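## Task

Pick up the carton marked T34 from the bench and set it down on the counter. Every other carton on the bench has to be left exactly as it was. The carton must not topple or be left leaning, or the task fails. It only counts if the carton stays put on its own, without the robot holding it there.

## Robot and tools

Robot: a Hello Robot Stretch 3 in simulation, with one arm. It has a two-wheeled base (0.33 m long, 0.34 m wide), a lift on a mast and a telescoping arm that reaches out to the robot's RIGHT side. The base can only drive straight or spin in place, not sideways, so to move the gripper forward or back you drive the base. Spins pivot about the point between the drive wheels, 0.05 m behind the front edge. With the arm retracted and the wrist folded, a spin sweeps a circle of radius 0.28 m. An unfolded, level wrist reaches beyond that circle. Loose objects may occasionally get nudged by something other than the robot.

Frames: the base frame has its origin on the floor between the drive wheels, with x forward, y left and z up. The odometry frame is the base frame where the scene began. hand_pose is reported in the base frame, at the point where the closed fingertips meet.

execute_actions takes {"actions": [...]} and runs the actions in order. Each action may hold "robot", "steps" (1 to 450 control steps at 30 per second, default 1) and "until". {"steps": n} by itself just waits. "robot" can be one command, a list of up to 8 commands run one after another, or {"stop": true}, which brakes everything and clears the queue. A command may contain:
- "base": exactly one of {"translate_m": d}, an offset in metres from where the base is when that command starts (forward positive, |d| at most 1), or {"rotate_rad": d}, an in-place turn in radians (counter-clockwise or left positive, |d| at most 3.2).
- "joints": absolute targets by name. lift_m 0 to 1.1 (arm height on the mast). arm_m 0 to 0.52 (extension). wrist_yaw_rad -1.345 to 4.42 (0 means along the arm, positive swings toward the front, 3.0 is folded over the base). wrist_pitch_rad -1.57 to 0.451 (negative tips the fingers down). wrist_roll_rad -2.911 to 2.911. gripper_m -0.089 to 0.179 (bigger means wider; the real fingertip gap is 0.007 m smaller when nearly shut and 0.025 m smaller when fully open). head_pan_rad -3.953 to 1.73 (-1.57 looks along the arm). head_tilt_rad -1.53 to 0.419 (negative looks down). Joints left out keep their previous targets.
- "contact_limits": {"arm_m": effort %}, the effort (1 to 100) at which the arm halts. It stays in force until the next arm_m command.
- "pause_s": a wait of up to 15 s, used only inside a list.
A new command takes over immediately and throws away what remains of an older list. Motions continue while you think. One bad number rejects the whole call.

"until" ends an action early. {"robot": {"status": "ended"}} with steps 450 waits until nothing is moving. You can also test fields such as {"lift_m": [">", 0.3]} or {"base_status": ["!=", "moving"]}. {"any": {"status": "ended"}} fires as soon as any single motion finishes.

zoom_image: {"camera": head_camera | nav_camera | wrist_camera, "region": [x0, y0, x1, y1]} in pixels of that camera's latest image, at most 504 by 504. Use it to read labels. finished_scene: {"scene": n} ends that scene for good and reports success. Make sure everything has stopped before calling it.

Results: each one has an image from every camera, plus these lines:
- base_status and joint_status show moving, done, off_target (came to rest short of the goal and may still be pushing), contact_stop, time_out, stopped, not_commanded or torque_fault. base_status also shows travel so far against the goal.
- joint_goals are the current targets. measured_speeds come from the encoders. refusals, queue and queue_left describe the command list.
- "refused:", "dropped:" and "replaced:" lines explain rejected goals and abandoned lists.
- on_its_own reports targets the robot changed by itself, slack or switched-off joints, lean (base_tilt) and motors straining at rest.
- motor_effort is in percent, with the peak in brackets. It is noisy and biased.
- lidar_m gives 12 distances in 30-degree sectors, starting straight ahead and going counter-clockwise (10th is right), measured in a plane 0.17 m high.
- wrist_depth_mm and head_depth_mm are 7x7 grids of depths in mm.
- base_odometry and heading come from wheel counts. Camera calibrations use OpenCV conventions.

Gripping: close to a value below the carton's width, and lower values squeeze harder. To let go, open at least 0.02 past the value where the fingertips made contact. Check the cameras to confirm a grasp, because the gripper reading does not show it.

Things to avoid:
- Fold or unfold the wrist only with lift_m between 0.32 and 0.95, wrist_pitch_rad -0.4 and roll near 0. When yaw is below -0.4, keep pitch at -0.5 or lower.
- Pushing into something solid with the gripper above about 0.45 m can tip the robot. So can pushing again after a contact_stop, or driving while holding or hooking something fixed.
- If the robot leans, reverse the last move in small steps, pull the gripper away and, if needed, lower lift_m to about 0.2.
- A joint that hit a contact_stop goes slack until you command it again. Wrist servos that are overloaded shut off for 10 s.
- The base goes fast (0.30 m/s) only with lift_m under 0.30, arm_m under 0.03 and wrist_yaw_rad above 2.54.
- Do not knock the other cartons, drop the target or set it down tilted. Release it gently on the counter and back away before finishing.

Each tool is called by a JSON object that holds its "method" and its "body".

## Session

{"method": "execute_actions", "body": {"actions": [{"robot":{"joints":{"head_tilt_rad":-0.6}},"steps":450,"until":{"robot":{"status":"ended"}}}]}}

Scene clock: 0.90 s.
robot.base_odometry: x=+0.000 y=+0.000 heading=+0.000 (m, m, rad; robot's odometry frame)
robot.turned_by_wheels: +0.000 (rad since the last result)
robot.turned_by_imu: +0.000 (rad since the last result)
robot.base_tilt: forward=+0.2 right=-0.3 (deg)
robot.lidar_m: 0.66 0.67 2.12 1.96 2.15 0.84 0.78 0.79 1.01 2.43 1.03 0.72
robot.head_depth_mm: 2074 2218 976 795 1412 1143 1190 / 2045 2208 983 790 1414 1209 1205 / 2045 2191 993 792 1509 1158 1185 / 2040 2166 1004 786 1434 1162 1176 / 2006 2174 1015 782 1571 1230 1184 / 1980 2170 1027 773 1447 1174 1161 / 1981 2146 1036 779 1785 1177 1159
robot.base_status: not_commanded
robot.joint_positions: lift_m=+0.399 arm_m=+0.001 wrist_yaw_rad=+3.011 wrist_pitch_rad=-0.498 wrist_roll_rad=-0.007 gripper_m=+0.037 head_pan_rad=+0.009 head_tilt_rad=-0.592
robot.joint_goals: lift_m=+0.399 arm_m=+0.001 wrist_yaw_rad=+3.011 wrist_pitch_rad=-0.498 wrist_roll_rad=-0.007 gripper_m=+0.037 head_pan_rad=+0.009 head_tilt_rad=-0.600
robot.joint_status: lift_m=not_commanded arm_m=not_commanded wrist_yaw_rad=not_commanded wrist_pitch_rad=not_commanded wrist_roll_rad=not_commanded gripper_m=not_commanded head_pan_rad=not_commanded head_tilt_rad=done
robot.measured_speeds: translate_m=+0.000 rotate_rad=+0.000 lift_m=+0.000 arm_m=+0.000 wrist_yaw_rad=+0.000 wrist_pitch_rad=+0.000 wrist_roll_rad=+0.000 head_pan_rad=+0.000 head_tilt_rad=+0.000
robot: refusals=0 queue=done queue_left=0
robot.motor_effort: left_wheel=+0(0) right_wheel=+1(1) lift_m=+22(22) arm_m=-1(1) wrist_yaw_rad=+0(1) wrist_pitch_rad=+7(6) wrist_roll_rad=+0(0) gripper_m=+0(0) head_pan_rad=+0(0) head_tilt_rad=-3(34) (%)
robot.hand_pose: x=+0.0066 y=+0.0661 z=+0.3941 quat_wxyz=(+0.219, +0.693, +0.130, +0.675) (m; robot's base frame)
robot.wrist_depth_mm: - - - - - - - / - - - - - - - / 980 - - - - - 660 / 803 798 848 847 864 877 629 / 665 674 - 696 729 706 669 / 567 576 - 591 624 612 609 / 490 515 - - 525 523 546
pictures: head_camera (sideways: a quarter turn clockwise sets it upright), nav_camera (sideways: a quarter turn counterclockwise sets it upright), wrist_camera
camera_calibration (this result's frames):
head_camera: T_world_to_cam=[[-0.530388, -0.0115926, -0.847676, 1.13133], [-0.0494976, 0.998624, 0.0173135, -0.0199116], [0.846309, 0.0511408, -0.530232, 0.644534], [0, 0, 0, 1]] pos_world=[0.0535828, 0.000037273, 1.3011]
nav_camera: T_world_to_cam=[[0.538085, -0.0120241, 0.842805, -1.05964], [0.00968245, -0.999744, -0.0204448, 0.0779081], [0.842835, 0.0191615, -0.537831, 0.653464], [0, 0, 0, 1]] pos_world=[0.0186571, 0.0526256, 1.24611]
wrist_camera: T_world_to_cam=[[0.992493, -0.0955639, 0.0763235, -0.0359604], [0.000496974, -0.620902, -0.783888, 0.384692], [0.122301, 0.778041, -0.616194, 0.354448], [0, 0, 0, 1]] pos_world=[-0.00785008, -0.0403558, 0.522709]
Images, in order (width x height): head_camera 896x504, nav_camera 672x504, wrist_camera 644x364.

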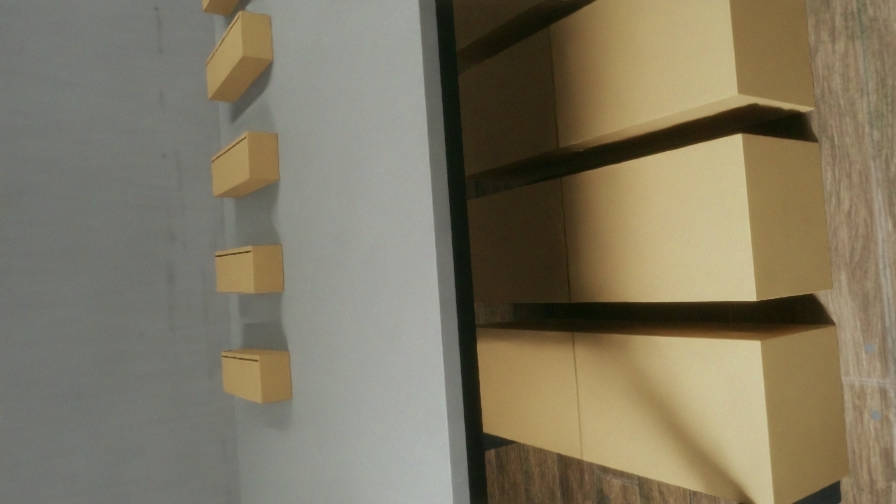

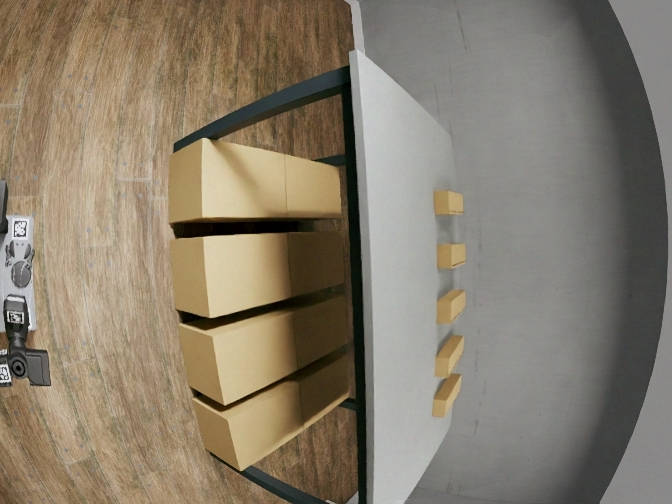

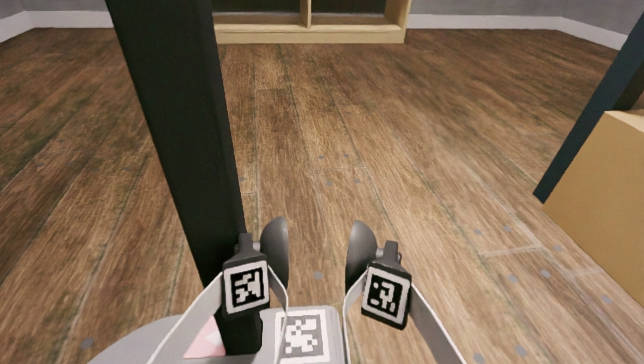

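{"method": "execute_actions", "body": {"actions": [{"robot":[{"joints":{"lift_m":0.28,"wrist_pitch_rad":-0.4,"head_pan_rad":-2.2,"head_tilt_rad":-0.5}},{"base":{"rotate_rad":1.3}},{"base":{"translate_m":0.95}},{"base":{"rotate_rad":-1.17}},{"base":{"translate_m":1.0}},{"base":{"translate_m":0.45}}],"steps":450},{"steps":450,"until":{"robot":{"status":"ended"}}}]}}

Scene clock: 27.80 s.
robot.base_odometry: x=+1.692 y=+1.103 heading=+0.130 (m, m, rad; robot's odometry frame)
robot.turned_by_wheels: +0.130 (rad since the last result)
robot.turned_by_imu: +0.135 (rad since the last result)
robot.base_tilt: forward=+0.2 right=-0.3 (deg)
robot.lidar_m: 0.60 0.63 0.90 1.38 1.32 1.78 2.63 0.72 0.54 1.12 0.80 0.61
robot.head_depth_mm: 3569 3192 1258 841 1569 1304 1277 / 3865 - 1275 799 1575 1231 1214 / 3738 - 1290 807 1473 1241 1117 / 3432 3751 1197 811 665 771 912 / 3320 3496 1122 819 676 1209 1111 / 3107 3306 1217 876 1607 1415 1306 / 2829 3038 1357 2038 1839 1600 1310
robot.base_status: done (translate_m +0.4500 of +0.4500)
robot.joint_positions: lift_m=+0.281 arm_m=+0.001 wrist_yaw_rad=+3.011 wrist_pitch_rad=-0.418 wrist_roll_rad=-0.007 gripper_m=+0.037 head_pan_rad=-2.193 head_tilt_rad=-0.506
robot.joint_goals: lift_m=+0.280 arm_m=+0.001 wrist_yaw_rad=+3.011 wrist_pitch_rad=-0.400 wrist_roll_rad=-0.007 gripper_m=+0.037 head_pan_rad=-2.200 head_tilt_rad=-0.500
robot.joint_status: lift_m=done arm_m=not_commanded wrist_yaw_rad=not_commanded wrist_pitch_rad=done wrist_roll_rad=not_commanded gripper_m=not_commanded head_pan_rad=done head_tilt_rad=done
robot.measured_speeds: translate_m=+0.000 rotate_rad=+0.000 lift_m=+0.000 arm_m=+0.000 wrist_yaw_rad=+0.000 wrist_pitch_rad=+0.000 wrist_roll_rad=+0.000 head_pan_rad=+0.000 head_tilt_rad=+0.000
robot: refusals=0 queue=done queue_left=0
robot.motor_effort: left_wheel=+0(9) right_wheel=+0(9) lift_m=+12(23) arm_m=-1(1) wrist_yaw_rad=-1(0) wrist_pitch_rad=+9(8) wrist_roll_rad=+0(0) gripper_m=-2(0) head_pan_rad=-3(31) head_tilt_rad=+3(14) (%)
robot.hand_pose: x=+0.0080 y=+0.0767 z=+0.2932 quat_wxyz=(+0.192, +0.697, +0.102, +0.683) (m; robot's base frame)
robot.wrist_depth_mm: - - - - - 934 665 / - - - - - 965 647 / 914 939 969 985 - 943 651 / 704 697 726 735 752 765 635 / 557 563 - 594 600 624 600 / 468 505 - 510 508 505 518 / - - - - 429 436 446
pictures: head_camera (sideways: a quarter turn clockwise sets it upright), nav_camera (sideways: a quarter turn counterclockwise sets it upright), wrist_camera
camera_calibration (this result's frames):
head_camera: T_world_to_cam=[[0.260487, 0.3743, -0.88997, 1.18166], [0.835816, -0.548836, 0.0138096, -0.020752], [-0.483278, -0.747448, -0.45581, 0.555811], [0, 0, 0, 1]] pos_world=[-0.0218518, -0.038246, 1.30528]
nav_camera: T_world_to_cam=[[-0.284317, -0.366878, 0.885756, -1.11063], [-0.813444, 0.581288, -0.020338, 0.0827923], [-0.507418, -0.726295, -0.463705, 0.565253], [0, 0, 0, 1]] pos_world=[0.0383939, -0.0450525, 1.24754]
wrist_camera: T_world_to_cam=[[0.991692, -0.101635, 0.0788456, -0.0288855], [0.00892916, -0.557084, -0.830408, 0.320854], [0.128322, 0.824213, -0.551549, 0.261267], [0, 0, 0, 1]] pos_world=[-0.00774568, -0.0395329, 0.412819]
Images, in order (width x height): head_camera 896x504, nav_camera 672x504, wrist_camera 644x364.

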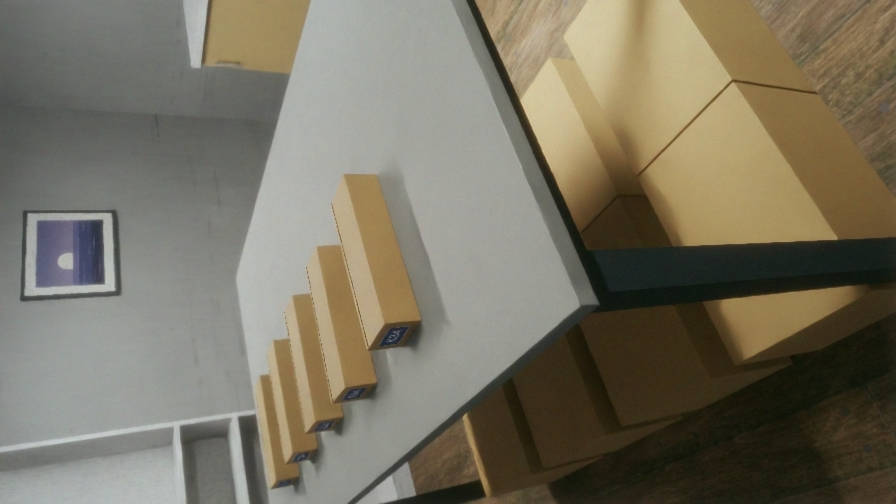

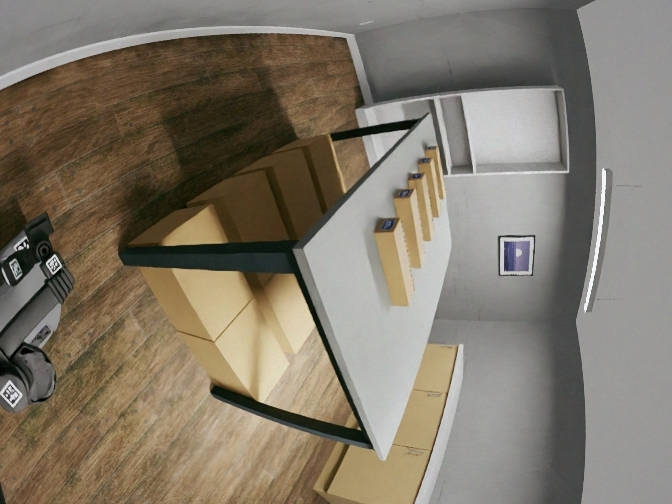

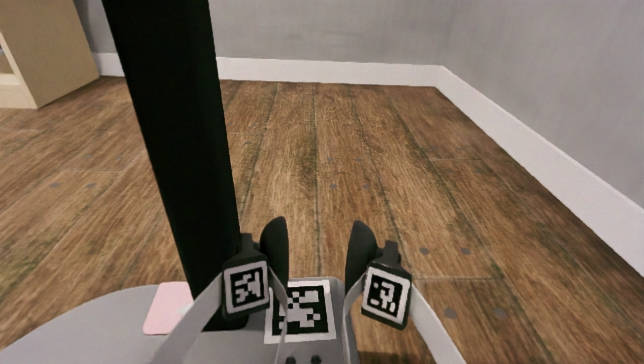

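{"method": "execute_actions", "body": {"actions": [{"robot":[{"base":{"translate_m":0.23},"joints":{"head_pan_rad":-1.2,"head_tilt_rad":-0.6}},{"base":{"rotate_rad":-1.64}},{"base":{"translate_m":0.85}},{"joints":{"lift_m":0.9}},{"joints":{"wrist_yaw_rad":0.8}},{"joints":{"wrist_yaw_rad":0,"lift_m":1.09,"wrist_pitch_rad":-0.65,"gripper_m":0.14}}],"steps":450},{"steps":450,"until":{"robot":{"status":"ended"}}}]}}

Scene clock: 54.67 s.
robot.base_odometry: x=+1.972 y=+0.285 heading=-1.510 (m, m, rad; robot's odometry frame)
robot.turned_by_wheels: -1.640 (rad since the last result)
robot.turned_by_imu: -1.604 (rad since the last result)
robot.base_tilt: forward=+0.2 right=-0.3 (deg)
robot.lidar_m: 1.35 0.51 0.37 0.36 0.38 0.52 1.49 2.12 0.47 0.46 0.48 0.66
robot.head_depth_mm: 2857 2564 976 632 578 1146 961 / 2959 2674 980 688 611 1254 1138 / 3054 2721 994 651 631 1155 963 / 3142 2843 912 677 1350 1161 1007 / 3332 2969 916 698 1351 1199 1117 / 3427 3824 941 703 1456 1173 1157 / 3530 3542 884 741 1461 1206 1194
robot.base_status: done (translate_m +0.8500 of +0.8500)
robot.joint_positions: lift_m=+1.089 arm_m=+0.001 wrist_yaw_rad=+0.003 wrist_pitch_rad=-0.661 wrist_roll_rad=-0.007 gripper_m=+0.140 head_pan_rad=-1.207 head_tilt_rad=-0.593
robot.joint_goals: lift_m=+1.090 arm_m=+0.001 wrist_yaw_rad=+0.000 wrist_pitch_rad=-0.650 wrist_roll_rad=-0.007 gripper_m=+0.140 head_pan_rad=-1.200 head_tilt_rad=-0.600
robot.joint_status: lift_m=done arm_m=not_commanded wrist_yaw_rad=done wrist_pitch_rad=done wrist_roll_rad=not_commanded gripper_m=done head_pan_rad=done head_tilt_rad=done
robot.measured_speeds: translate_m=+0.000 rotate_rad=+0.000 lift_m=+0.000 arm_m=+0.000 wrist_yaw_rad=+0.000 wrist_pitch_rad=+0.000 wrist_roll_rad=+0.000 head_pan_rad=+0.000 head_tilt_rad=+0.000
robot: refusals=0 queue=done queue_left=0
robot.motor_effort: left_wheel=+2(9) right_wheel=+0(5) lift_m=+32(29) arm_m=-1(1) wrist_yaw_rad=-2(2) wrist_pitch_rad=+5(8) wrist_roll_rad=+0(0) gripper_m=-1(80) head_pan_rad=+3(30) head_tilt_rad=-3(15) (%)
robot.hand_pose: x=-0.0211 y=-0.3334 z=+1.0519 quat_wxyz=(+0.672, +0.231, -0.666, -0.228) (m; robot's base frame)
robot.wrist_depth_mm: 592 594 663 685 724 - - / 428 480 471 458 560 596 - / 422 420 436 420 456 464 - / 366 373 374 378 390 397 425 / - - - 361 355 351 355 / 928 - 962 990 - 476 - / 929 893 876 902 864 - -
pictures: head_camera (sideways: a quarter turn clockwise sets it upright), nav_camera (sideways: a quarter turn counterclockwise sets it upright), wrist_camera
camera_calibration (this result's frames):
head_camera: T_world_to_cam=[[-0.195296, 0.493921, -0.847291, 1.12878], [0.919276, 0.393231, 0.0173427, -0.0258591], [0.341747, -0.775508, -0.530846, 0.648411], [0, 0, 0, 1]] pos_world=[0.0226257, -0.0445136, 1.30106]
nav_camera: T_world_to_cam=[[0.175821, -0.509338, 0.842414, -1.05692], [-0.934155, -0.356281, -0.0204451, 0.0836658], [0.31055, -0.783351, -0.538442, 0.657507], [0, 0, 0, 1]] pos_world=[0.0597965, 0.00653947, 1.2461]
wrist_camera: T_world_to_cam=[[-0.996356, -0.04916, 0.0697022, -0.116303], [-0.0833614, 0.734225, -0.673769, 0.986495], [-0.0180547, -0.677124, -0.735647, 0.711556], [0, 0, 0, 1]] pos_world=[-0.0207969, -0.248215, 1.19623]
Images, in order (width x height): head_camera 896x504, nav_camera 672x504, wrist_camera 644x364.

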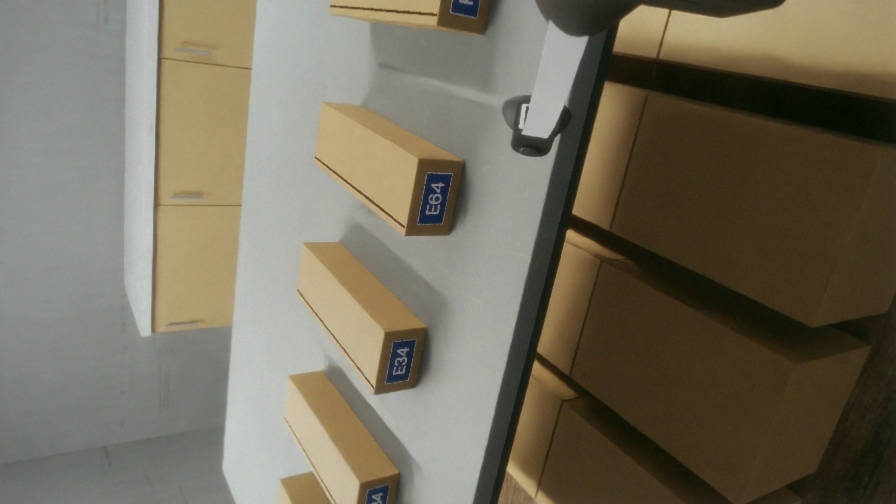

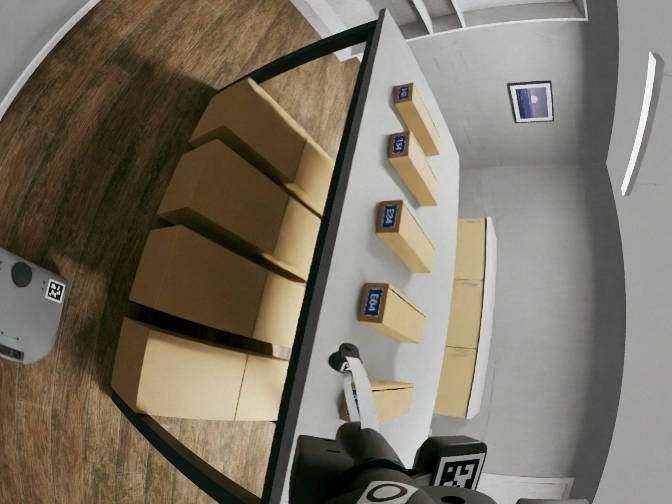

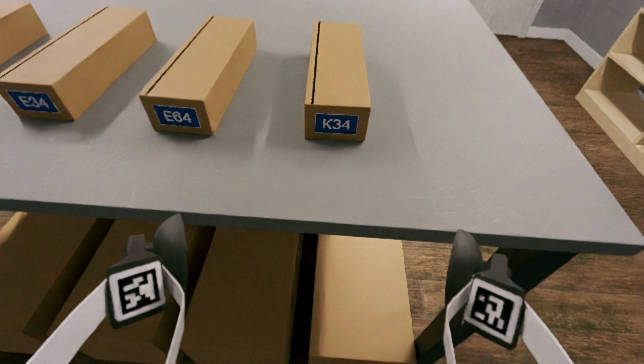

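{"method": "execute_actions", "body": {"actions": [{"robot":{"base":{"translate_m":0.58},"joints":{"arm_m":0.2,"head_pan_rad":-1.5}},"steps":450,"until":{"robot":{"status":"ended"}}}]}}

Scene clock: 68.47 s.
robot.base_odometry: x=+2.007 y=-0.294 heading=-1.510 (m, m, rad; robot's odometry frame)
robot.turned_by_wheels: +0.000 (rad since the last result)
robot.turned_by_imu: +0.000 (rad since the last result)
robot.base_tilt: forward=+0.2 right=-0.3 (deg)
robot.lidar_m: 1.30 0.50 0.37 0.35 0.37 0.51 1.47 0.65 0.48 0.47 0.51 0.67
robot.head_depth_mm: - - 782 643 577 1142 980 / - - - 684 582 1239 987 / 2967 2722 1068 644 588 1154 968 / 2979 2722 1066 664 621 1197 975 / 3031 2725 897 671 632 1193 1024 / 3002 2820 1025 659 641 1164 1003 / 3094 3401 1040 707 1677 1444 1007
robot.base_status: done (translate_m +0.5800 of +0.5800)
robot.joint_positions: lift_m=+1.089 arm_m=+0.200 wrist_yaw_rad=+0.002 wrist_pitch_rad=-0.661 wrist_roll_rad=-0.007 gripper_m=+0.140 head_pan_rad=-1.493 head_tilt_rad=-0.593
robot.joint_goals: lift_m=+1.090 arm_m=+0.200 wrist_yaw_rad=+0.000 wrist_pitch_rad=-0.650 wrist_roll_rad=-0.007 gripper_m=+0.140 head_pan_rad=-1.500 head_tilt_rad=-0.600
robot.joint_status: lift_m=done arm_m=done wrist_yaw_rad=done wrist_pitch_rad=done wrist_roll_rad=not_commanded gripper_m=done head_pan_rad=done head_tilt_rad=done
robot.measured_speeds: translate_m=+0.000 rotate_rad=+0.000 lift_m=+0.000 arm_m=+0.000 wrist_yaw_rad=+0.000 wrist_pitch_rad=+0.000 wrist_roll_rad=+0.000 head_pan_rad=+0.000 head_tilt_rad=+0.000
robot: refusals=0 queue=done queue_left=0
robot.motor_effort: left_wheel=+1(6) right_wheel=+0(3) lift_m=+32(32) arm_m=+2(1) wrist_yaw_rad=-1(3) wrist_pitch_rad=+5(5) wrist_roll_rad=+0(0) gripper_m=+0(1) head_pan_rad=-2(18) head_tilt_rad=-3(3) (%)
robot.hand_pose: x=-0.0213 y=-0.5321 z=+1.0519 quat_wxyz=(+0.671, +0.231, -0.666, -0.229) (m; robot's base frame)
robot.wrist_depth_mm: - 653 676 693 708 747 750 / 513 479 537 520 552 569 577 / 421 351 425 370 440 389 410 / 298 313 360 309 377 313 376 / 277 292 311 282 334 274 336 / 281 - 288 289 293 296 304 / 252 255 258 262 265 260 270
pictures: head_camera (sideways: a quarter turn clockwise sets it upright), nav_camera (sideways: a quarter turn counterclockwise sets it upright), wrist_camera
camera_calibration (this result's frames):
head_camera: T_world_to_cam=[[-0.0478554, 0.528972, -0.847289, 1.12788], [0.992909, 0.117606, 0.0173428, -0.0263084], [0.10882, -0.840451, -0.530849, 0.649835], [0, 0, 0, 1]] pos_world=[0.00938171, -0.0473687, 1.30106]
nav_camera: T_world_to_cam=[[0.0248196, -0.538261, 0.842412, -1.05599], [-0.996747, -0.0779586, -0.0204451, 0.0840476], [0.0766781, -0.839165, -0.538445, 0.658937], [0, 0, 0, 1]] pos_world=[0.0594575, -0.0088912, 1.2461]
wrist_camera: T_world_to_cam=[[-0.99641, -0.0480715, 0.0696867, -0.125685], [-0.0825424, 0.734546, -0.67352, 1.13231], [-0.018811, -0.676854, -0.735877, 0.577275], [0, 0, 0, 1]] pos_world=[-0.0209112, -0.447046, 1.1962]
Images, in order (width x height): head_camera 896x504, nav_camera 672x504, wrist_camera 644x364.

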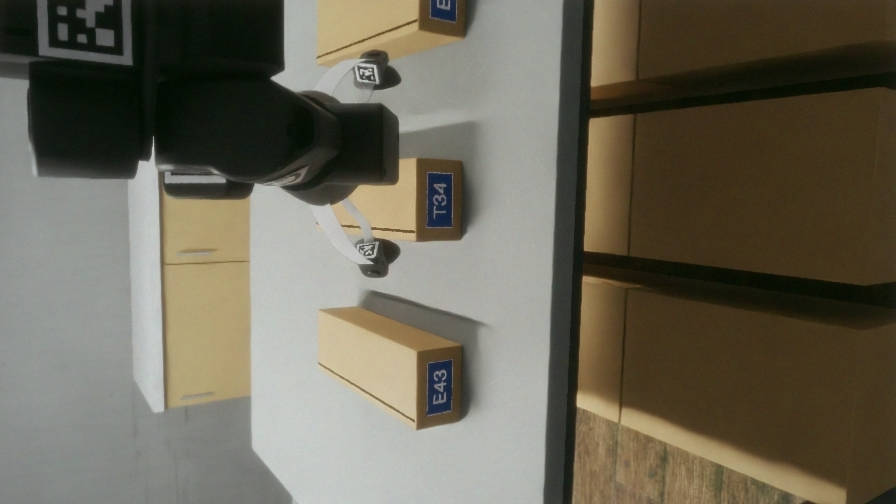

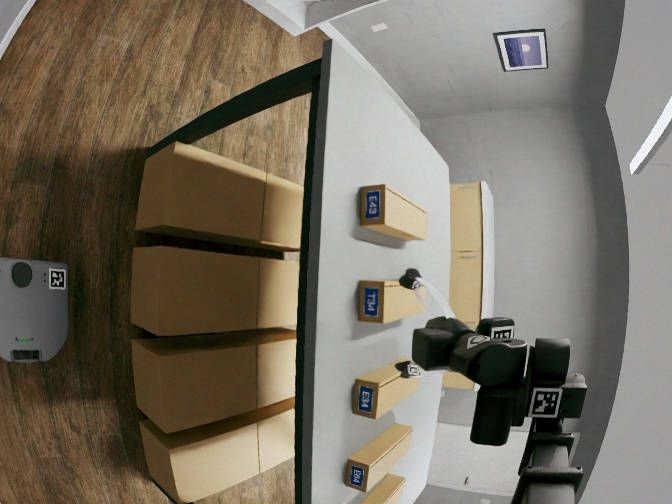

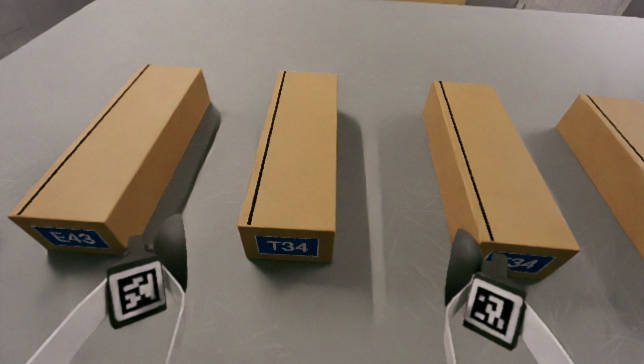

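{"method": "execute_actions", "body": {"actions": [{"robot":[{"base":{"translate_m":0.02},"joints":{"arm_m":0.41}},{"joints":{"lift_m":0.985}}],"steps":450,"until":{"robot":{"status":"ended"}}}]}}

{"method": "execute_actions", "body": {"actions": [{"robot":[{"joints":{"gripper_m":0.035}},{"joints":{"lift_m":1.09,"head_pan_rad":-0.5,"head_tilt_rad":-0.8}}],"steps":450,"until":{"robot":{"status":"ended"}}}]}}

Scene clock: 78.47 s.
robot.base_odometry: x=+2.008 y=-0.314 heading=-1.510 (m, m, rad; robot's odometry frame)
robot.turned_by_wheels: +0.000 (rad since the last result)
robot.turned_by_imu: -0.002 (rad since the last result)
robot.base_tilt: forward=+0.2 right=-0.3 (deg)
robot.lidar_m: 1.30 0.50 0.37 0.35 0.37 0.51 1.47 0.65 0.48 0.47 0.50 0.69
robot.head_depth_mm: 2899 2546 823 652 578 1174 1008 / 2925 2691 874 657 582 1188 965 / 2942 2669 - 643 588 1156 968 / 2940 2693 1009 695 621 1257 994 / 2991 2753 864 668 632 1164 1003 / 2996 3182 1025 667 641 1166 1002 / 2996 3397 1037 708 1677 1488 1005
robot.base_status: done (translate_m +0.0200 of +0.0200)
robot.joint_positions: lift_m=+0.986 arm_m=+0.410 wrist_yaw_rad=+0.001 wrist_pitch_rad=-0.661 wrist_roll_rad=-0.007 gripper_m=+0.140 head_pan_rad=-1.493 head_tilt_rad=-0.593
robot.joint_goals: lift_m=+0.985 arm_m=+0.410 wrist_yaw_rad=+0.000 wrist_pitch_rad=-0.650 wrist_roll_rad=-0.007 gripper_m=+0.140 head_pan_rad=-1.500 head_tilt_rad=-0.600
robot.joint_status: lift_m=done arm_m=done wrist_yaw_rad=done wrist_pitch_rad=done wrist_roll_rad=not_commanded gripper_m=done head_pan_rad=done head_tilt_rad=done
robot.measured_speeds: translate_m=+0.000 rotate_rad=+0.000 lift_m=+0.000 arm_m=+0.000 wrist_yaw_rad=+0.000 wrist_pitch_rad=+0.000 wrist_roll_rad=+0.000 head_pan_rad=+0.000 head_tilt_rad=+0.000
robot: refusals=0 queue=done queue_left=0
robot.motor_effort: left_wheel=+1(5) right_wheel=+0(4) lift_m=+12(32) arm_m=+2(2) wrist_yaw_rad=-1(1) wrist_pitch_rad=+5(5) wrist_roll_rad=+0(0) gripper_m=+0(1) head_pan_rad=-2(2) head_tilt_rad=-2(3) (%)
robot.hand_pose: x=-0.0213 y=-0.7421 z=+0.9479 quat_wxyz=(+0.671, +0.231, -0.666, -0.229) (m; robot's base frame)
robot.wrist_depth_mm: 402 413 424 437 450 464 482 / 218 327 333 342 349 357 364 / 195 257 263 191 281 292 210 / 195 230 170 162 236 245 187 / 193 206 142 140 207 215 182 / 177 - 123 124 178 188 181 / - 160 110 111 160 164 167
pictures: head_camera (sideways: a quarter turn clockwise sets it upright), nav_camera (sideways: a quarter turn counterclockwise sets it upright), wrist_camera
camera_calibration (this result's frames):
head_camera: T_world_to_cam=[[-0.0478243, 0.528976, -0.847288, 1.12788], [0.992916, 0.117548, 0.0173429, -0.0263086], [0.108771, -0.840456, -0.53085, 0.649838], [0, 0, 0, 1]] pos_world=[0.00937891, -0.0473689, 1.30106]
nav_camera: T_world_to_cam=[[0.0247879, -0.538264, 0.842411, -1.05599], [-0.996752, -0.0778996, -0.0204451, 0.0840477], [0.0766284, -0.839168, -0.538447, 0.65894], [0, 0, 0, 1]] pos_world=[0.059457, -0.00889425, 1.2461]
wrist_camera: T_world_to_cam=[[-0.996416, -0.0479578, 0.0696852, -0.128474], [-0.0824572, 0.734569, -0.673506, 1.21658], [-0.0188887, -0.676837, -0.73589, 0.358684], [0, 0, 0, 1]] pos_world=[-0.0209231, -0.65705, 1.09228]
Images, in order (width x height): head_camera 896x504, nav_camera 672x504, wrist_camera 644x364.

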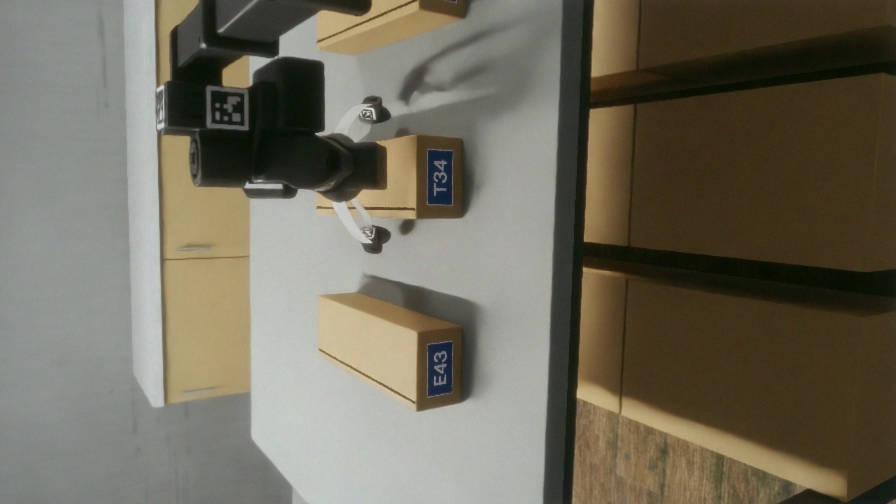

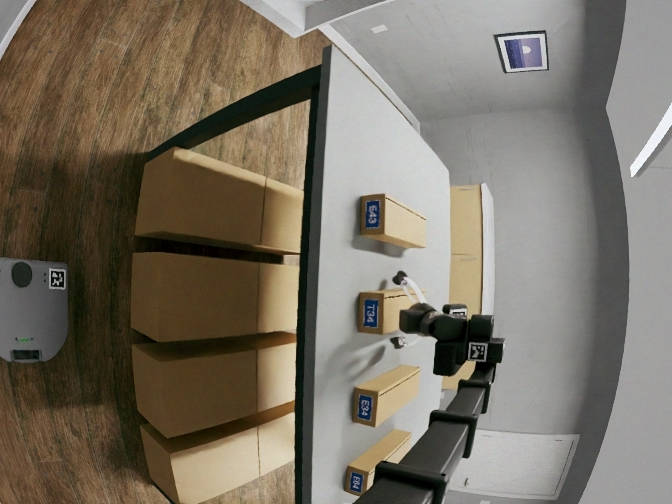

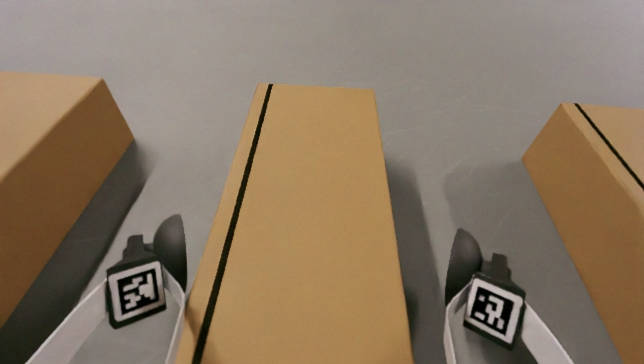

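Scene clock: 81.43 s.
robot.base_odometry: x=+2.008 y=-0.314 heading=-1.510 (m, m, rad; robot's odometry frame)
robot.turned_by_wheels: +0.000 (rad since the last result)
robot.turned_by_imu: -0.001 (rad since the last result)
robot.base_tilt: forward=+0.2 right=-0.3 (deg)
robot.lidar_m: 1.30 0.49 0.37 0.35 0.37 0.51 1.47 0.65 0.48 0.47 0.50 0.69
robot.head_depth_mm: 2319 2681 677 1775 1187 1038 1107 / 2174 2528 2081 931 1133 1201 1129 / 1855 2153 2252 1843 1527 1304 1132 / 1816 2157 2207 1855 1533 1315 1138 / 1716 2011 2167 1862 1547 1319 1140 / 1616 1837 2119 1878 1556 1320 1144 / 1634 1854 2123 1893 1560 1328 1150
robot.base_status: done (translate_m +0.0200 of +0.0200)
robot.joint_positions: lift_m=+1.089 arm_m=+0.410 wrist_yaw_rad=+0.001 wrist_pitch_rad=-0.665 wrist_roll_rad=-0.007 gripper_m=+0.043 head_pan_rad=-0.507 head_tilt_rad=-0.790
robot.joint_goals: lift_m=+1.090 arm_m=+0.410 wrist_yaw_rad=+0.000 wrist_pitch_rad=-0.650 wrist_roll_rad=-0.007 gripper_m=+0.042 head_pan_rad=-0.500 head_tilt_rad=-0.800
robot.joint_status: lift_m=done arm_m=done wrist_yaw_rad=done wrist_pitch_rad=done wrist_roll_rad=not_commanded gripper_m=done head_pan_rad=done head_tilt_rad=done
robot.measured_speeds: translate_m=+0.000 rotate_rad=+0.000 lift_m=+0.000 arm_m=+0.000 wrist_yaw_rad=+0.000 wrist_pitch_rad=+0.000 wrist_roll_rad=+0.000 head_pan_rad=+0.000 head_tilt_rad=+0.000
robot: refusals=0 queue=done queue_left=0
robot.on_its_own: gripper_m is held at +0.042, not at your +0.035, by its stall guard, which is still easing
robot.motor_effort: left_wheel=+1(1) right_wheel=+0(0) lift_m=+32(31) arm_m=+2(2) wrist_yaw_rad=-1(1) wrist_pitch_rad=+7(7) wrist_roll_rad=+0(0) gripper_m=-26(99) head_pan_rad=+3(32) head_tilt_rad=-5(20) (%)
robot.hand_pose: x=-0.0213 y=-0.7414 z=+1.0511 quat_wxyz=(+0.671, +0.232, -0.666, -0.230) (m; robot's base frame)
robot.wrist_depth_mm: - 650 656 680 - - - / 505 523 525 537 555 558 579 / 424 428 419 190 441 459 462 / 351 318 347 164 375 393 397 / 250 274 145 143 235 282 287 / 223 245 127 128 129 253 239 / 204 251 114 115 118 249 214
pictures: head_camera (sideways: a quarter turn clockwise sets it upright), nav_camera (sideways: a quarter turn counterclockwise sets it upright), wrist_camera
camera_calibration (this result's frames):
head_camera: T_world_to_cam=[[-0.603414, 0.327701, -0.726983, 0.974443], [0.45379, 0.890761, 0.0248707, -0.0328148], [0.655718, -0.31489, -0.686205, 0.8486], [0, 0, 0, 1]] pos_world=[0.0464406, -0.0228802, 1.29153]
nav_camera: T_world_to_cam=[[0.59748, -0.351503, 0.720738, -0.900879], [-0.488824, -0.87215, -0.0201197, 0.0805204], [0.635664, -0.340293, -0.692916, 0.856473], [0, 0, 0, 1]] pos_world=[0.0331886, 0.0450157, 1.24438]
wrist_camera: T_world_to_cam=[[-0.996417, -0.048199, 0.0694982, -0.135619], [-0.082433, 0.737273, -0.670547, 1.28443], [-0.0189194, -0.673874, -0.738604, 0.440106], [0, 0, 0, 1]] pos_world=[-0.0209272, -0.656938, 1.19576]
Images, in order (width x height): head_camera 896x504, nav_camera 672x504, wrist_camera 644x364.

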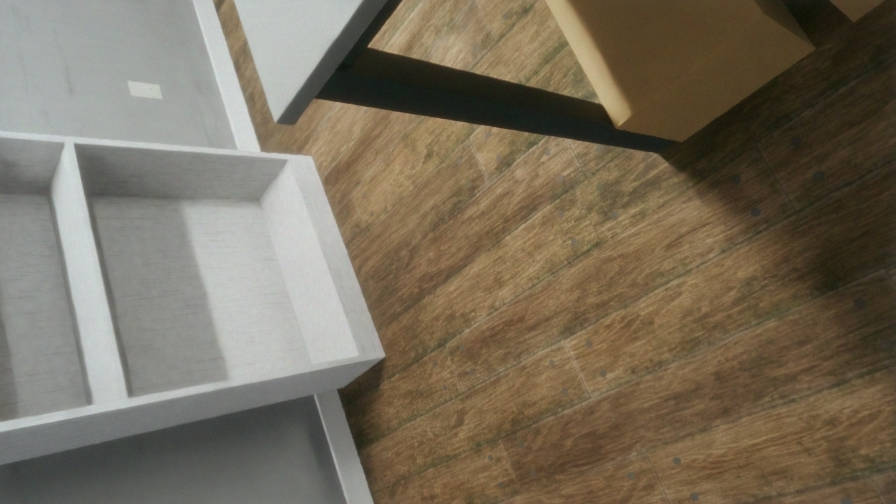

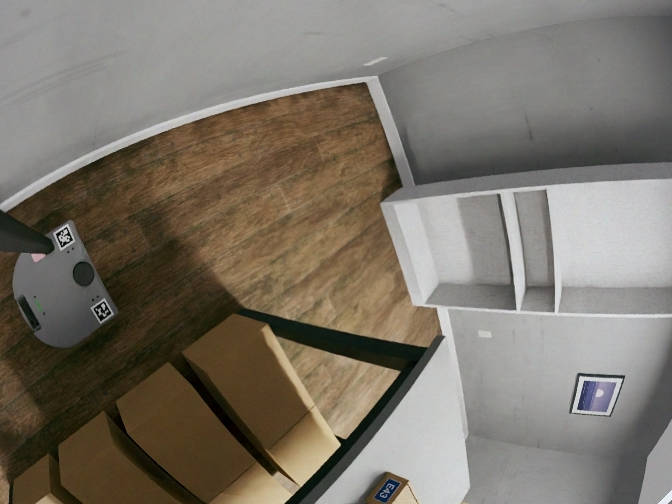

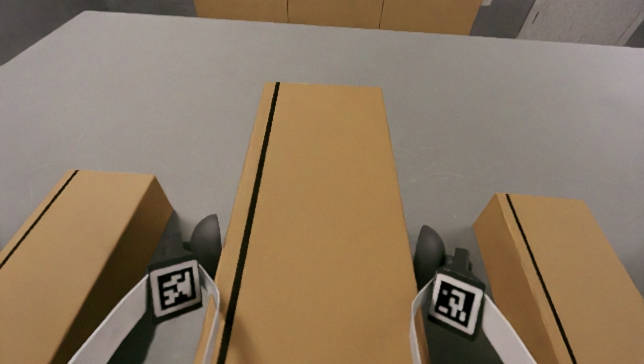

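{"method": "execute_actions", "body": {"actions": [{"robot":[{"base":{"translate_m":0.92},"joints":{"arm_m":0.02,"head_pan_rad":-0.2}},{"base":{"rotate_rad":-1.6}},{"base":{"translate_m":1}},{"base":{"translate_m":0.6}}],"steps":450},{"steps":450},{"steps":450,"until":{"robot":{"status":"ended"}}}]}}

{"method": "execute_actions", "body": {"actions": [{"robot":[{"base":{"rotate_rad":-0.35},"joints":{"head_pan_rad":-1.4,"head_tilt_rad":-0.6}},{"base":{"translate_m":0.75}},{"base":{"rotate_rad":1.8}}],"steps":450},{"steps":450,"until":{"robot":{"status":"ended"}}}]}}

Scene clock: 122.90 s.
robot.base_odometry: x=+0.465 y=-1.283 heading=-3.110 (m, m, rad; robot's odometry frame)
robot.turned_by_wheels: -1.600 (rad since the last result)
robot.turned_by_imu: -1.568 (rad since the last result)
robot.base_tilt: forward=+0.2 right=-0.3 (deg)
robot.lidar_m: 1.20 1.47 1.08 1.04 1.03 1.32 1.93 0.63 0.46 0.86 1.72 1.24
robot.head_depth_mm: 1341 1288 1529 1768 1512 1292 1129 / 1367 1254 1476 1732 1519 1299 1135 / 1384 1227 1426 1738 1532 1305 1138 / 1410 1192 1383 1707 1525 1307 1136 / 1427 1152 1350 1714 1545 1313 1143 / 1505 1736 2050 1868 1544 1316 1148 / 1529 1733 2002 1880 1565 1330 1147
robot.base_status: done (translate_m +0.6000 of +0.6000)
robot.joint_positions: lift_m=+1.089 arm_m=+0.020 wrist_yaw_rad=+0.001 wrist_pitch_rad=-0.665 wrist_roll_rad=-0.007 gripper_m=+0.056 head_pan_rad=-0.207 head_tilt_rad=-0.790
robot.joint_goals: lift_m=+1.090 arm_m=+0.020 wrist_yaw_rad=+0.000 wrist_pitch_rad=-0.650 wrist_roll_rad=-0.007 gripper_m=+0.055 head_pan_rad=-0.200 head_tilt_rad=-0.800
robot.joint_status: lift_m=done arm_m=done wrist_yaw_rad=done wrist_pitch_rad=done wrist_roll_rad=not_commanded gripper_m=done head_pan_rad=done head_tilt_rad=done
robot.measured_speeds: translate_m=+0.000 rotate_rad=+0.000 lift_m=+0.000 arm_m=+0.000 wrist_yaw_rad=+0.000 wrist_pitch_rad=+0.000 wrist_roll_rad=+0.000 head_pan_rad=+0.000 head_tilt_rad=+0.000
robot: refusals=0 queue=done queue_left=0
robot.on_its_own: gripper_m is held at +0.055, not at your +0.035, by its stall guard, which is not easing now
robot.motor_effort: left_wheel=+1(5) right_wheel=+0(4) lift_m=+33(32) arm_m=-3(5) wrist_yaw_rad=+0(2) wrist_pitch_rad=+7(7) wrist_roll_rad=+0(0) gripper_m=-21(24) head_pan_rad=+2(18) head_tilt_rad=-4(4) (%)
robot.hand_pose: x=-0.0213 y=-0.3520 z=+1.0510 quat_wxyz=(+0.671, +0.232, -0.666, -0.230) (m; robot's base frame)
robot.wrist_depth_mm: - - - - 806 744 732 / - - - - - 567 575 / - - - 192 - 467 464 / - - - 164 - 396 399 / - - 146 144 - 351 346 / - - 127 128 129 313 301 / - - 114 115 118 424 844
pictures: head_camera (sideways: a quarter turn clockwise sets it upright), nav_camera (sideways: a quarter turn counterclockwise sets it upright), wrist_camera
camera_calibration (this result's frames):
head_camera: T_world_to_cam=[[-0.673567, 0.134669, -0.726754, 0.974573], [0.170109, 0.985111, 0.0248827, -0.0310999], [0.719284, -0.106867, -0.686447, 0.848527], [0, 0, 0, 1]] pos_world=[0.0513989, -0.00992769, 1.29152]
nav_camera: T_world_to_cam=[[0.674935, -0.15916, 0.720507, -0.90105], [-0.209078, -0.977692, -0.0201184, 0.0788123], [0.707636, -0.137064, -0.693156, 0.856346], [0, 0, 0, 1]] pos_world=[0.0186474, 0.0510166, 1.24438]
wrist_camera: T_world_to_cam=[[-0.996418, -0.0482296, 0.0694663, -0.116818], [-0.0824243, 0.737624, -0.670162, 0.996939], [-0.0189184, -0.673487, -0.738957, 0.702995], [0, 0, 0, 1]] pos_world=[-0.0209278, -0.267542, 1.19571]
Images, in order (width x height): head_camera 896x504, nav_camera 672x504, wrist_camera 644x364.

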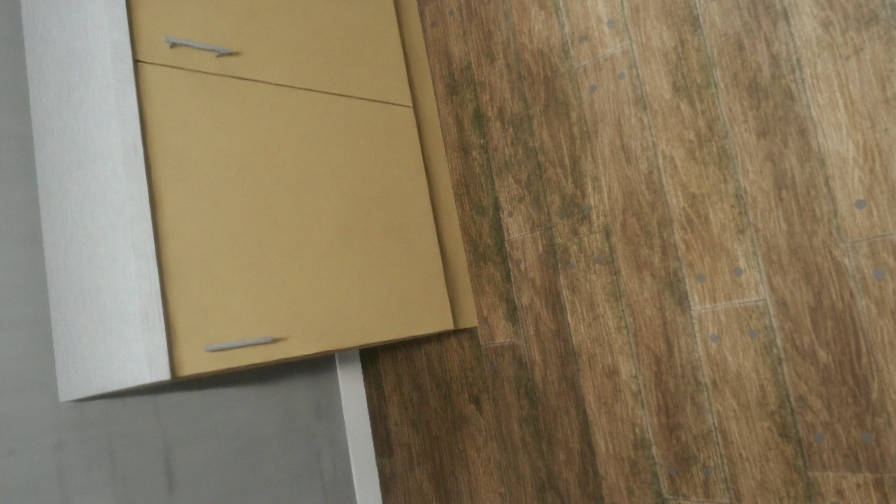

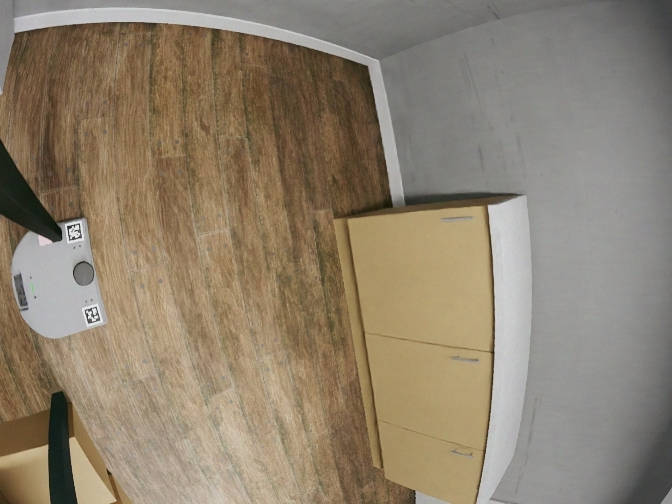

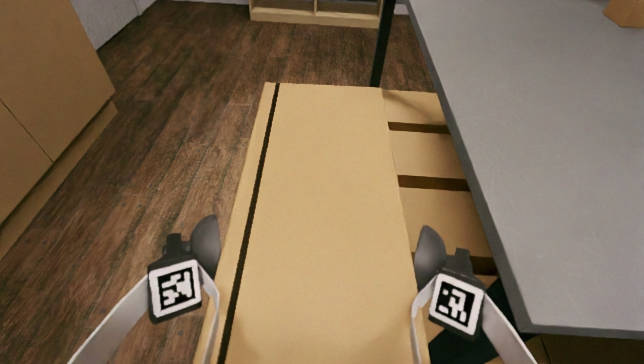

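Scene clock: 137.93 s.
robot.base_odometry: x=-0.247 y=-1.049 heading=-1.660 (m, m, rad; robot's odometry frame)
robot.turned_by_wheels: +1.450 (rad since the last result)
robot.turned_by_imu: +1.425 (rad since the last result)
robot.base_tilt: forward=+0.2 right=-0.3 (deg)
robot.lidar_m: 1.29 1.31 1.43 1.43 0.95 1.18 3.07 0.82 0.54 0.50 0.50 1.39
robot.head_depth_mm: 910 - - - - - 925 / 927 1028 - 404 - - 931 / 932 1035 972 685 588 736 936 / 937 1043 984 687 637 759 950 / 944 1050 994 691 642 769 957 / 947 1058 1177 695 646 843 1207 / 953 1066 1202 1372 1614 1479 1237
robot.base_status: done (rotate_rad +1.7999 of +1.8000)
robot.joint_positions: lift_m=+1.089 arm_m=+0.020 wrist_yaw_rad=+0.001 wrist_pitch_rad=-0.665 wrist_roll_rad=-0.007 gripper_m=+0.056 head_pan_rad=-1.393 head_tilt_rad=-0.606
robot.joint_goals: lift_m=+1.090 arm_m=+0.020 wrist_yaw_rad=+0.000 wrist_pitch_rad=-0.650 wrist_roll_rad=-0.007 gripper_m=+0.055 head_pan_rad=-1.400 head_tilt_rad=-0.600
robot.joint_status: lift_m=done arm_m=done wrist_yaw_rad=done wrist_pitch_rad=done wrist_roll_rad=not_commanded gripper_m=done head_pan_rad=done head_tilt_rad=done
robot.measured_speeds: translate_m=+0.000 rotate_rad=+0.000 lift_m=+0.000 arm_m=+0.000 wrist_yaw_rad=+0.000 wrist_pitch_rad=+0.000 wrist_roll_rad=+0.000 head_pan_rad=+0.000 head_tilt_rad=+0.000
robot: refusals=0 queue=done queue_left=0
robot.on_its_own: gripper_m is held at +0.055, not at your +0.035, by its stall guard, which is not easing now
robot.motor_effort: left_wheel=-2(6) right_wheel=+3(6) lift_m=+32(32) arm_m=-3(3) wrist_yaw_rad=-2(2) wrist_pitch_rad=+7(7) wrist_roll_rad=+0(0) gripper_m=-20(21) head_pan_rad=-2(31) head_tilt_rad=+3(21) (%)
robot.hand_pose: x=-0.0213 y=-0.3520 z=+1.0510 quat_wxyz=(+0.671, +0.232, -0.666, -0.230) (m; robot's base frame)
robot.wrist_depth_mm: 804 784 680 694 716 750 763 / 913 558 539 557 564 578 586 / - 430 433 192 448 467 478 / - 369 357 165 381 392 401 / - 361 146 144 270 482 523 / - - 127 128 129 668 712 / - - 114 115 118 - -
pictures: head_camera (sideways: a quarter turn clockwise sets it upright), nav_camera (sideways: a quarter turn counterclockwise sets it upright), wrist_camera
camera_calibration (this result's frames):
head_camera: T_world_to_cam=[[-0.102419, 0.53243, -0.840255, 1.11904], [0.976233, 0.215987, 0.017868, -0.0268902], [0.190998, -0.818454, -0.541897, 0.663708], [0, 0, 0, 1]] pos_world=[0.014095, -0.0467891, 1.30042]
nav_camera: T_world_to_cam=[[0.0804146, -0.543911, 0.835281, -1.04703], [-0.984019, -0.176884, -0.020448, 0.0839734], [0.15887, -0.820288, -0.549443, 0.672745], [0, 0, 0, 1]] pos_world=[0.0599493, -0.00279514, 1.24592]
wrist_camera: T_world_to_cam=[[-0.996417, -0.048235, 0.0694735, -0.116827], [-0.082433, 0.737624, -0.670161, 0.996939], [-0.0189201, -0.673487, -0.738957, 0.702994], [0, 0, 0, 1]] pos_world=[-0.0209273, -0.267543, 1.19571]
Images, in order (width x height): head_camera 896x504, nav_camera 672x504, wrist_camera 644x364.

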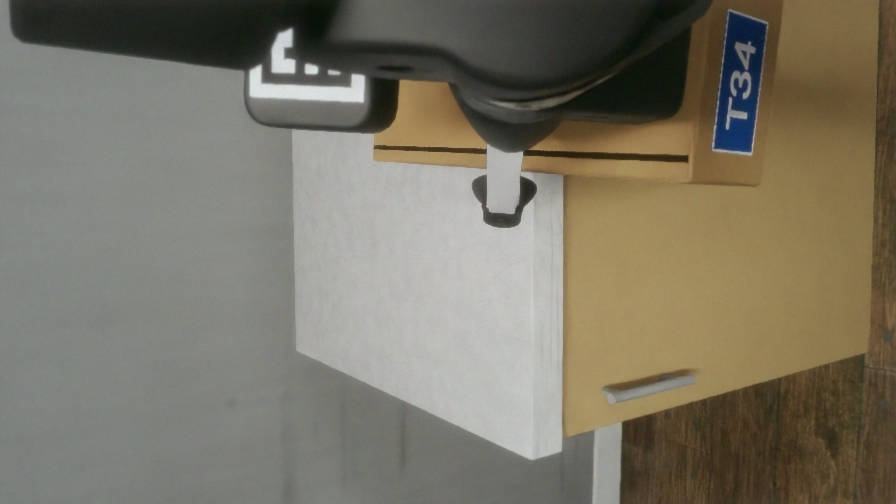

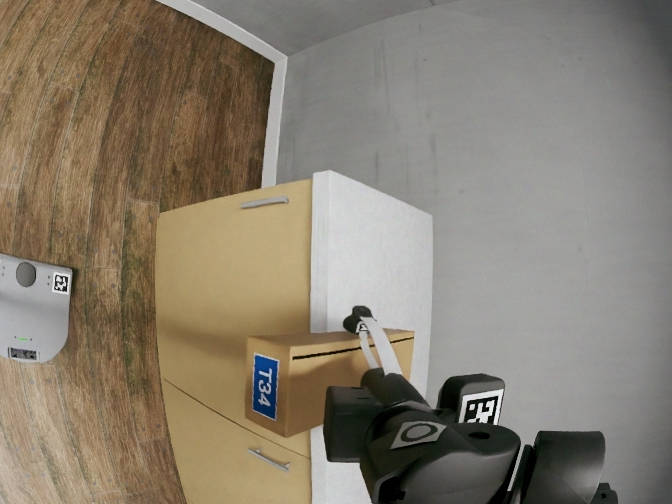

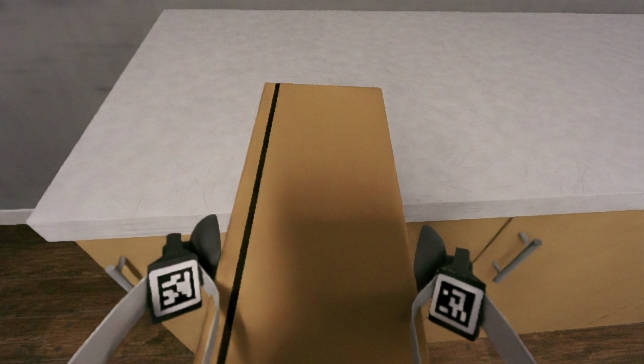

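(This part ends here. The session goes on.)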